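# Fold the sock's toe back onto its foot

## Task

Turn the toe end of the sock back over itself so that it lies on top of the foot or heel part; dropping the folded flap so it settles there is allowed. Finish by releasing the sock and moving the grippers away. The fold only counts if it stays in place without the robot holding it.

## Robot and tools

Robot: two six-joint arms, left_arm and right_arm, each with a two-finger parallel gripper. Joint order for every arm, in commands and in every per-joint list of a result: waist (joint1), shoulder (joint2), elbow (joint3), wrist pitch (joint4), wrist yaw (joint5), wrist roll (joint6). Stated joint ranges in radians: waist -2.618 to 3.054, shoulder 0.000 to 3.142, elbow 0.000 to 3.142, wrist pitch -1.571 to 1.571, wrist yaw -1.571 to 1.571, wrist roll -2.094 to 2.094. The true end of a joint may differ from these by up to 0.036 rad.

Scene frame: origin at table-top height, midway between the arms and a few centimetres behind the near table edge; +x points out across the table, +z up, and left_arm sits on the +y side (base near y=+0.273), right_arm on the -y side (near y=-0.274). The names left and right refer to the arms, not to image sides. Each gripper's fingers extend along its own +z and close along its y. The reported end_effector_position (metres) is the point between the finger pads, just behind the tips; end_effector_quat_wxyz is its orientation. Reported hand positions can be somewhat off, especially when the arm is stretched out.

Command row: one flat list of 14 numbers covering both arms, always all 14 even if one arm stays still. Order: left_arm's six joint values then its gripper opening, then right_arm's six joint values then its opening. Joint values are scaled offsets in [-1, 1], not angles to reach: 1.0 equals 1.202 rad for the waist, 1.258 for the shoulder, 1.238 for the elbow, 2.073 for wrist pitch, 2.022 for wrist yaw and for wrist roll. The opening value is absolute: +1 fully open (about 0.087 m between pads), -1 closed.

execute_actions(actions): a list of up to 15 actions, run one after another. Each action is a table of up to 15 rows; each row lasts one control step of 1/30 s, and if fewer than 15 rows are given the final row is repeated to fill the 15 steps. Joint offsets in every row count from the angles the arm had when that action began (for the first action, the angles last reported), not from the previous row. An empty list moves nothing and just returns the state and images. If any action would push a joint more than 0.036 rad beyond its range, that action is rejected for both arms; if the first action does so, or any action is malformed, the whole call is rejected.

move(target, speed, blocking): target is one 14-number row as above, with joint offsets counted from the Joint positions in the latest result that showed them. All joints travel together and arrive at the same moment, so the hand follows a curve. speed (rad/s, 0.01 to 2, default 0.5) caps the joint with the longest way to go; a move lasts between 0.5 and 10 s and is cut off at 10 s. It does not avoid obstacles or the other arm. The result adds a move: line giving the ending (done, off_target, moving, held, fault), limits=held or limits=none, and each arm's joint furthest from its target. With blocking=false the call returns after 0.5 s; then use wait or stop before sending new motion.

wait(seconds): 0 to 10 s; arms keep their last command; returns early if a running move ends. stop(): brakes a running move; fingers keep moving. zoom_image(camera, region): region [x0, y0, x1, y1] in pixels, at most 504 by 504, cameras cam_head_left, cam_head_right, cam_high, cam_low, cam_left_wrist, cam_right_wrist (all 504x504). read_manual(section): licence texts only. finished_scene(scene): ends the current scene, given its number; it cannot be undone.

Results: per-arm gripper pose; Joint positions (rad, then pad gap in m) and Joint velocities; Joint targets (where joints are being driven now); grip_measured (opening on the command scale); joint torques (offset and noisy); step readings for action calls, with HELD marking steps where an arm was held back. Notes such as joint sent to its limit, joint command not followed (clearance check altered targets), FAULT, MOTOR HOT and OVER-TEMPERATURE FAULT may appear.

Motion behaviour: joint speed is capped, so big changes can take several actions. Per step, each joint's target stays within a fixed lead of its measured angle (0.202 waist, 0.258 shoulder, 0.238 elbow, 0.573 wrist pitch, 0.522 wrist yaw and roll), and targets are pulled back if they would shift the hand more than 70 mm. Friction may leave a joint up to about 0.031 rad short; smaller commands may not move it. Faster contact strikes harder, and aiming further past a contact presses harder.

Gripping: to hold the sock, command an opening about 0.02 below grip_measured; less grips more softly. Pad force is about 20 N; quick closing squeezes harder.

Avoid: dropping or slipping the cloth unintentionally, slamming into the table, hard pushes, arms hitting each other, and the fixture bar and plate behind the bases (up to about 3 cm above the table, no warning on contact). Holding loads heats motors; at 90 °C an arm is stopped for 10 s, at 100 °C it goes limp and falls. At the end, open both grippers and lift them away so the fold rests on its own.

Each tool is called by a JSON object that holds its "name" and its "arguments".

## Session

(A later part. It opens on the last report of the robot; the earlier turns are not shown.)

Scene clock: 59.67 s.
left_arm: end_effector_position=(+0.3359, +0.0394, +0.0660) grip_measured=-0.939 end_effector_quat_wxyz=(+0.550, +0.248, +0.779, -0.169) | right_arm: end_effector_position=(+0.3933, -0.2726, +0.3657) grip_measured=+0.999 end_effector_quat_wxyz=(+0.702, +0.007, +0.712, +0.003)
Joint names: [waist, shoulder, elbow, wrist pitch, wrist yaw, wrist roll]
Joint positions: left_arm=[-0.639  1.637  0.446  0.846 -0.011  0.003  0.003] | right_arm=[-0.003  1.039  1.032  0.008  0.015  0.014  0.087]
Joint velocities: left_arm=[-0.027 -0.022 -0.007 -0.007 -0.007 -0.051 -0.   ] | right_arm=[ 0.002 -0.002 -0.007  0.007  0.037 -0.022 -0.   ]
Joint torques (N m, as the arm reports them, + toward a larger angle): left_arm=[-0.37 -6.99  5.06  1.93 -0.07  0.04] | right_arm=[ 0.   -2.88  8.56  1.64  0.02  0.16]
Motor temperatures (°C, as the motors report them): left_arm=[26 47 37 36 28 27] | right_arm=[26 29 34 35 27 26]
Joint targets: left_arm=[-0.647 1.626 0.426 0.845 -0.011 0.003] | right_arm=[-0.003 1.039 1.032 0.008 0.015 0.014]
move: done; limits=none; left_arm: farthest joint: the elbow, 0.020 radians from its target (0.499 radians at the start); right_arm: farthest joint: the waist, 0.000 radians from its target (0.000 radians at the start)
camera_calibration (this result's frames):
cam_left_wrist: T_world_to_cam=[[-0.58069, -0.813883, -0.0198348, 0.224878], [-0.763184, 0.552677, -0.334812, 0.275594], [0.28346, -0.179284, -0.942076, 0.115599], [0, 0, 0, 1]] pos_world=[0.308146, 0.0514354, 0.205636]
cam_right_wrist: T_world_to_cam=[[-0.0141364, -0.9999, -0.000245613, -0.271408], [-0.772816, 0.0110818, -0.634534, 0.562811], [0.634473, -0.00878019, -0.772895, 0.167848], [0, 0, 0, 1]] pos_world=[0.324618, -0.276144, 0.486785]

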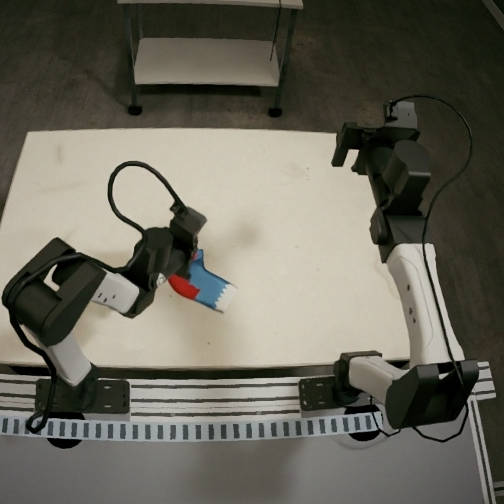

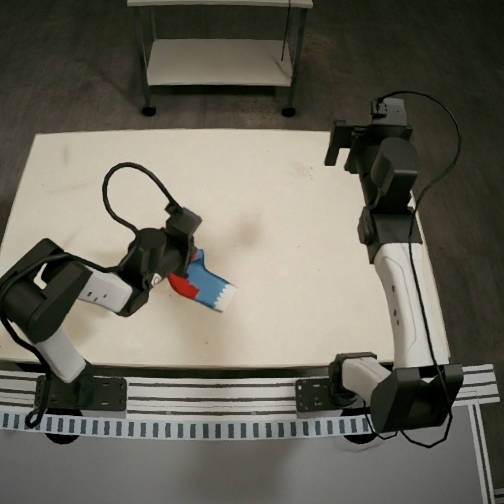

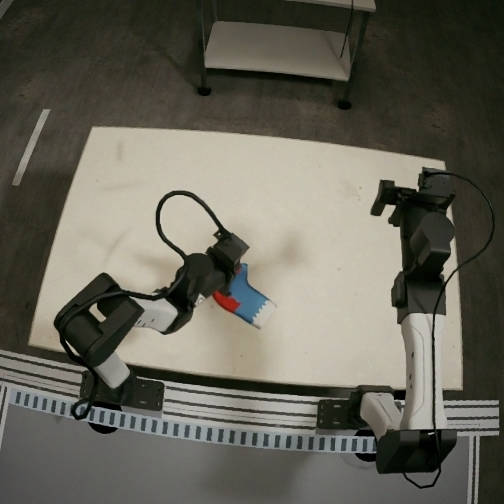

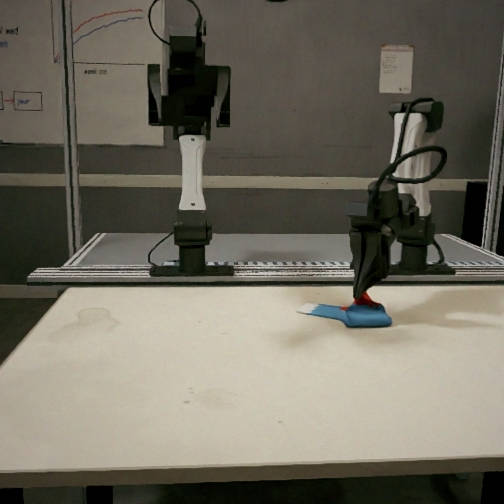

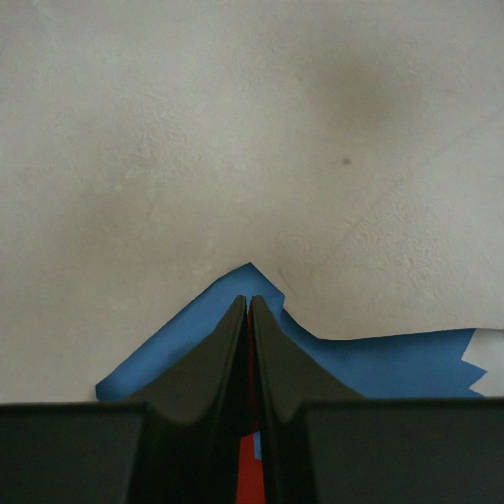

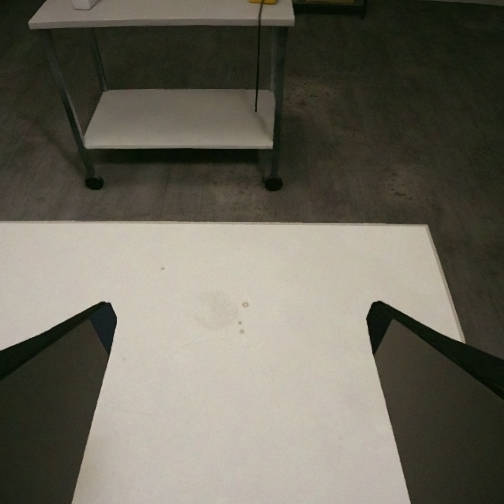

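{"name": "execute_actions", "arguments": {"actions": [[[-0.01,0,-0.02,0,0,0,-0.99,0,0,0,0,0,0,1],[-0.013,0,-0.026,0,0,0,-0.99,0,0,0,0,0,0,1],[-0.016,0,-0.032,0,0,0,-0.99,0,0,0,0,0,0,1],[-0.02,0,-0.04,0,0,0,-0.99,0,0,0,0,0,0,1]],[[0,0,0,0,0,0,-0.85,0,0,0,0,0,0,1],[0,0,0,0,0,0,-0.7,0,0,0,0,0,0,1],[0,0,0,0,0,0,-0.5,0,0,0,0,0,0,1],[0,0,0,0,0,0,-0.2,0,0,0,0,0,0,1],[0,0,0,0,0,0,0.2,0,0,0,0,0,0,1],[0,0,0,0,0,0,0.6,0,0,0,0,0,0,1],[0,0,0,0,0,0,1,0,0,0,0,0,0,1]]]}}

{"name": "move", "arguments": {"target": [0.4,-0.7,0.1,-0.4,0,0,1,0,0,0,0,0,0,1], "speed": 0.9}}

{"name": "zoom_image", "arguments": {"camera": "cam_head_right", "region": [130,200,270,340]}}

Scene clock: 73.30 s.
left_arm: end_effector_position=(+0.3249, +0.0397, +0.0567) grip_measured=+1.000 end_effector_quat_wxyz=(+0.540, +0.256, +0.784, -0.170) | right_arm: end_effector_position=(+0.3933, -0.2726, +0.3657) grip_measured=+0.999 end_effector_quat_wxyz=(+0.702, +0.007, +0.712, +0.003)
Joint names: [waist, shoulder, elbow, wrist pitch, wrist yaw, wrist roll]
Joint positions: left_arm=[-0.654  1.637  0.416  0.853 -0.011  0.003  0.087] | right_arm=[-0.003  1.039  1.032  0.008  0.015  0.014  0.087]
Joint velocities: left_arm=[-0.017 -0.002 -0.002 -0.022 -0.037 -0.007  0.   ] | right_arm=[-0.012 -0.002 -0.017  0.022  0.051  0.007 -0.001]
Joint torques (N m, as the arm reports them, + toward a larger angle): left_arm=[ 0.47 -5.92  6.8   2.01 -0.06  0.03] | right_arm=[-0.01 -2.89  8.57  1.64  0.02  0.16]
Motor temperatures (°C, as the motors report them): left_arm=[26 44 37 38 28 27] | right_arm=[26 29 34 36 27 26]
Joint targets: left_arm=[-0.654 1.637 0.416 0.852 -0.011 0.003] | right_arm=[-0.003 1.039 1.032 0.008 0.015 0.014]
Step readings (joint positions; steps 1 to 15: 1st action; 16 to 30: 2nd action):
0: left_arm=[-0.639 1.637 0.446 0.846 -0.011 0.003] | right_arm=[-0.003 1.039 1.032 0.008 0.015 0.014]
1: left_arm=[-0.639 1.637 0.446 0.846 -0.011 0.003] | right_arm=[-0.003 1.039 1.032 0.008 0.015 0.014]
2: left_arm=[-0.639 1.637 0.445 0.847 -0.011 0.003] | right_arm=[-0.003 1.039 1.032 0.008 0.015 0.014]
4: left_arm=[-0.645 1.637 0.436 0.852 -0.011 0.003] | right_arm=[-0.003 1.039 1.032 0.008 0.015 0.014]
8: left_arm=[-0.654 1.637 0.417 0.852 -0.011 0.003] | right_arm=[-0.003 1.039 1.032 0.008 0.015 0.014]
15: left_arm=[-0.654 1.637 0.416 0.852 -0.011 0.003] | right_arm=[-0.003 1.039 1.032 0.008 0.015 0.014]
16: left_arm=[-0.654 1.637 0.416 0.852 -0.011 0.003] | right_arm=[-0.003 1.039 1.032 0.008 0.015 0.014]
17: left_arm=[-0.654 1.637 0.416 0.852 -0.011 0.003] | right_arm=[-0.003 1.039 1.032 0.008 0.015 0.014]
19: left_arm=[-0.654 1.637 0.416 0.853 -0.011 0.003] | right_arm=[-0.003 1.039 1.032 0.008 0.015 0.014]
23: left_arm=[-0.654 1.637 0.416 0.853 -0.011 0.003] | right_arm=[-0.003 1.039 1.032 0.008 0.015 0.014]
30: Joint positions above
camera_calibration (this result's frames):
cam_left_wrist: T_world_to_cam=[[-0.593673, -0.804462, -0.0198109, 0.222357], [-0.760457, 0.568909, -0.313126, 0.26113], [0.263168, -0.170829, -0.949505, 0.116632], [0, 0, 0, 1]] pos_world=[0.299891, 0.0502432, 0.196914]
cam_right_wrist: T_world_to_cam=[[-0.0141364, -0.9999, -0.000245613, -0.271408], [-0.772816, 0.0110818, -0.634534, 0.562811], [0.634473, -0.00878019, -0.772895, 0.167848], [0, 0, 0, 1]] pos_world=[0.324618, -0.276144, 0.486785]

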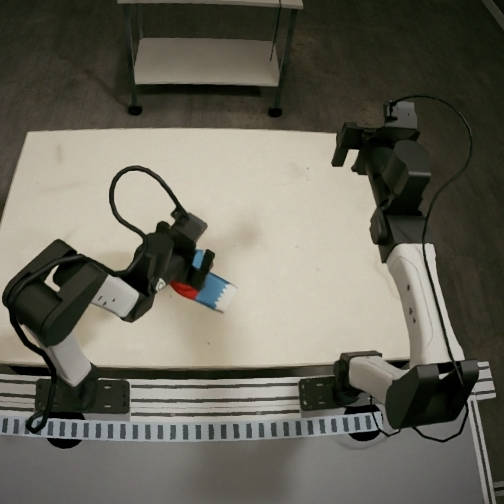

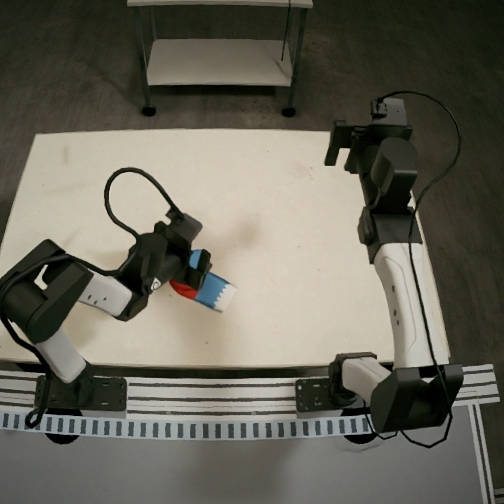

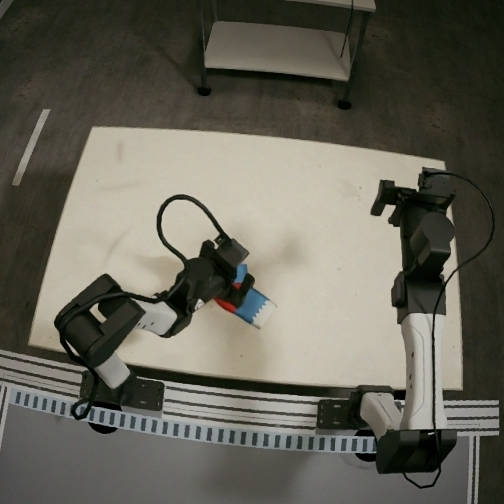

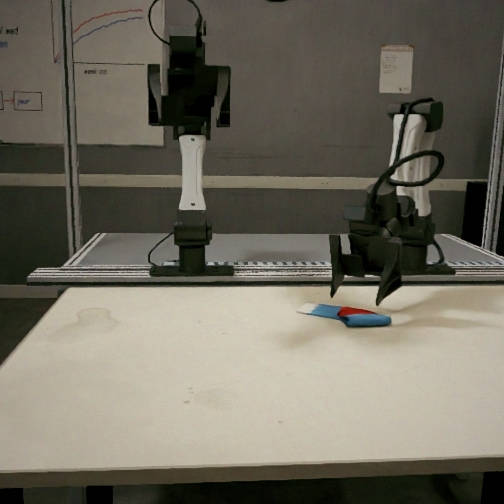

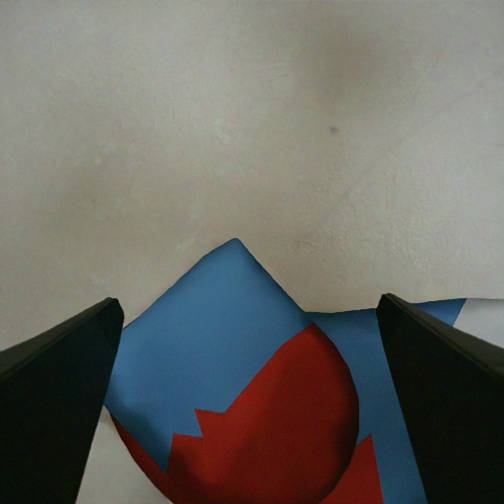

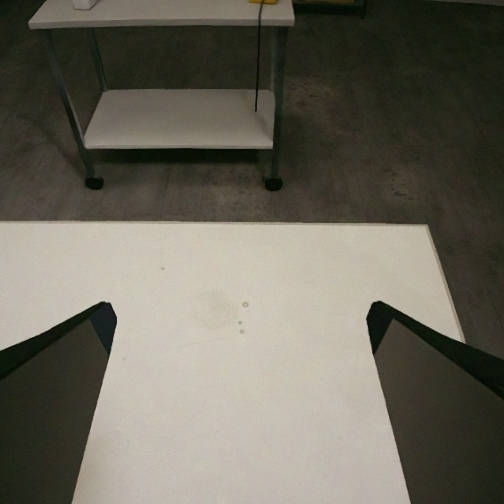

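Scene clock: 75.17 s.
left_arm: end_effector_position=(+0.3205, +0.2225, +0.2317) grip_measured=+1.000 end_effector_quat_wxyz=(+0.640, +0.060, +0.764, -0.046) | right_arm: end_effector_position=(+0.3933, -0.2726, +0.3657) grip_measured=+0.999 end_effector_quat_wxyz=(+0.702, +0.007, +0.712, +0.003)
Joint names: [waist, shoulder, elbow, wrist pitch, wrist yaw, wrist roll]
Joint positions: left_arm=[-0.182  0.764  0.535  0.051 -0.011  0.003  0.087] | right_arm=[-0.003  1.039  1.032  0.008  0.015  0.014  0.087]
Joint velocities: left_arm=[-0.007  0.002  0.017 -0.007 -0.081 -0.007  0.   ] | right_arm=[ 0.022  0.002 -0.017  0.022 -0.022 -0.022 -0.001]
Joint torques (N m, as the arm reports them, + toward a larger angle): left_arm=[ 1.11 -1.65 10.35  1.82 -0.08  0.02] | right_arm=[ 0.   -2.88  8.57  1.64  0.02  0.16]
Motor temperatures (°C, as the motors report them): left_arm=[26 44 37 38 28 27] | right_arm=[26 29 34 36 27 26]
Joint targets: left_arm=[-0.173 0.757 0.540 0.024 -0.011 0.003] | right_arm=[-0.003 1.039 1.032 0.008 0.015 0.014]
move: off_target (left_arm); limits=none; left_arm: farthest joint: the wrist pitch, 0.027 radians from its target (0.829 radians at the start); right_arm: farthest joint: the waist, 0.000 radians from its target (0.000 radians at the start)
camera_calibration (this result's frames):
cam_left_wrist: T_world_to_cam=[[-0.160175, -0.986901, -0.0192408, 0.271833], [-0.860573, 0.149166, -0.486995, 0.374333], [0.483486, -0.0614461, -0.873193, 0.20256], [0, 0, 0, 1]] pos_world=[0.267746, 0.224881, 0.364403]
cam_right_wrist: T_world_to_cam=[[-0.0141364, -0.9999, -0.000245613, -0.271408], [-0.772816, 0.0110818, -0.634534, 0.562811], [0.634473, -0.00878019, -0.772895, 0.167848], [0, 0, 0, 1]] pos_world=[0.324618, -0.276144, 0.486785]

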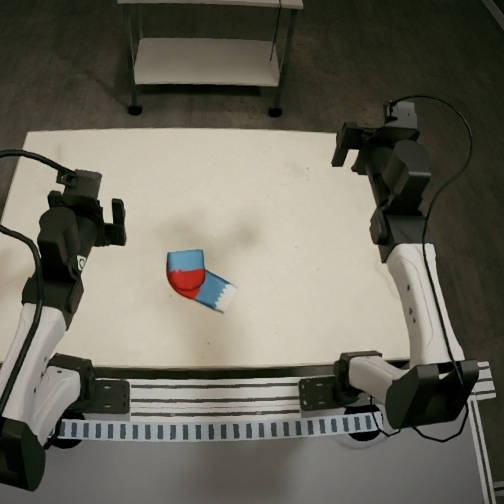

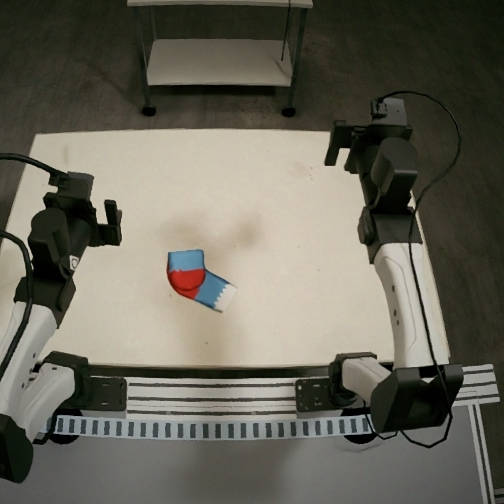

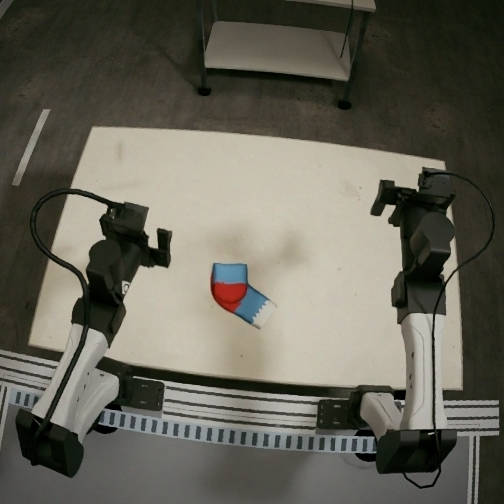

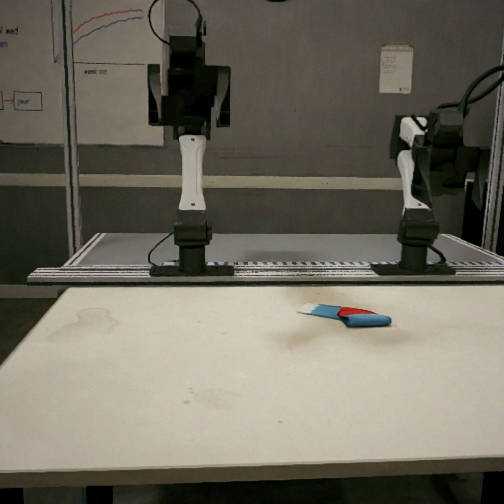

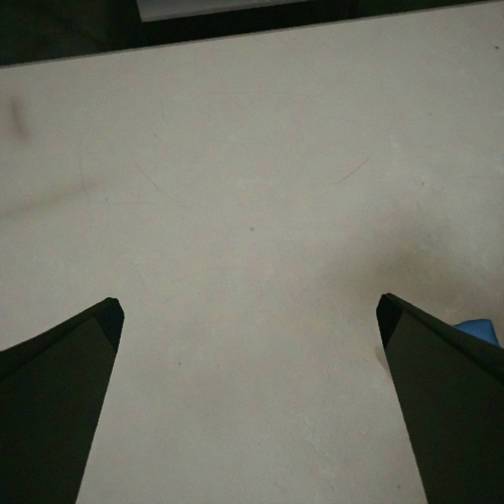

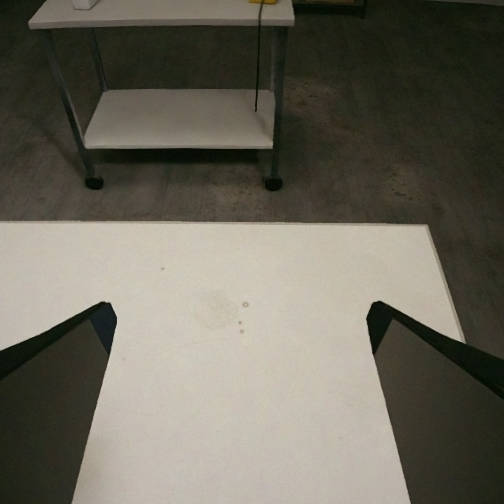

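Region (130, 200, 270, 340) of cam_head_right's 504x504 image, scaled by 3.600, with more detail than that image has.

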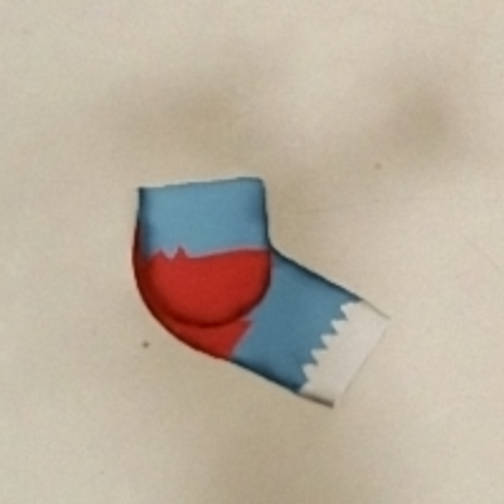

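{"name": "finished_scene", "arguments": {"scene": 2}}

The scene is finished: the task was done.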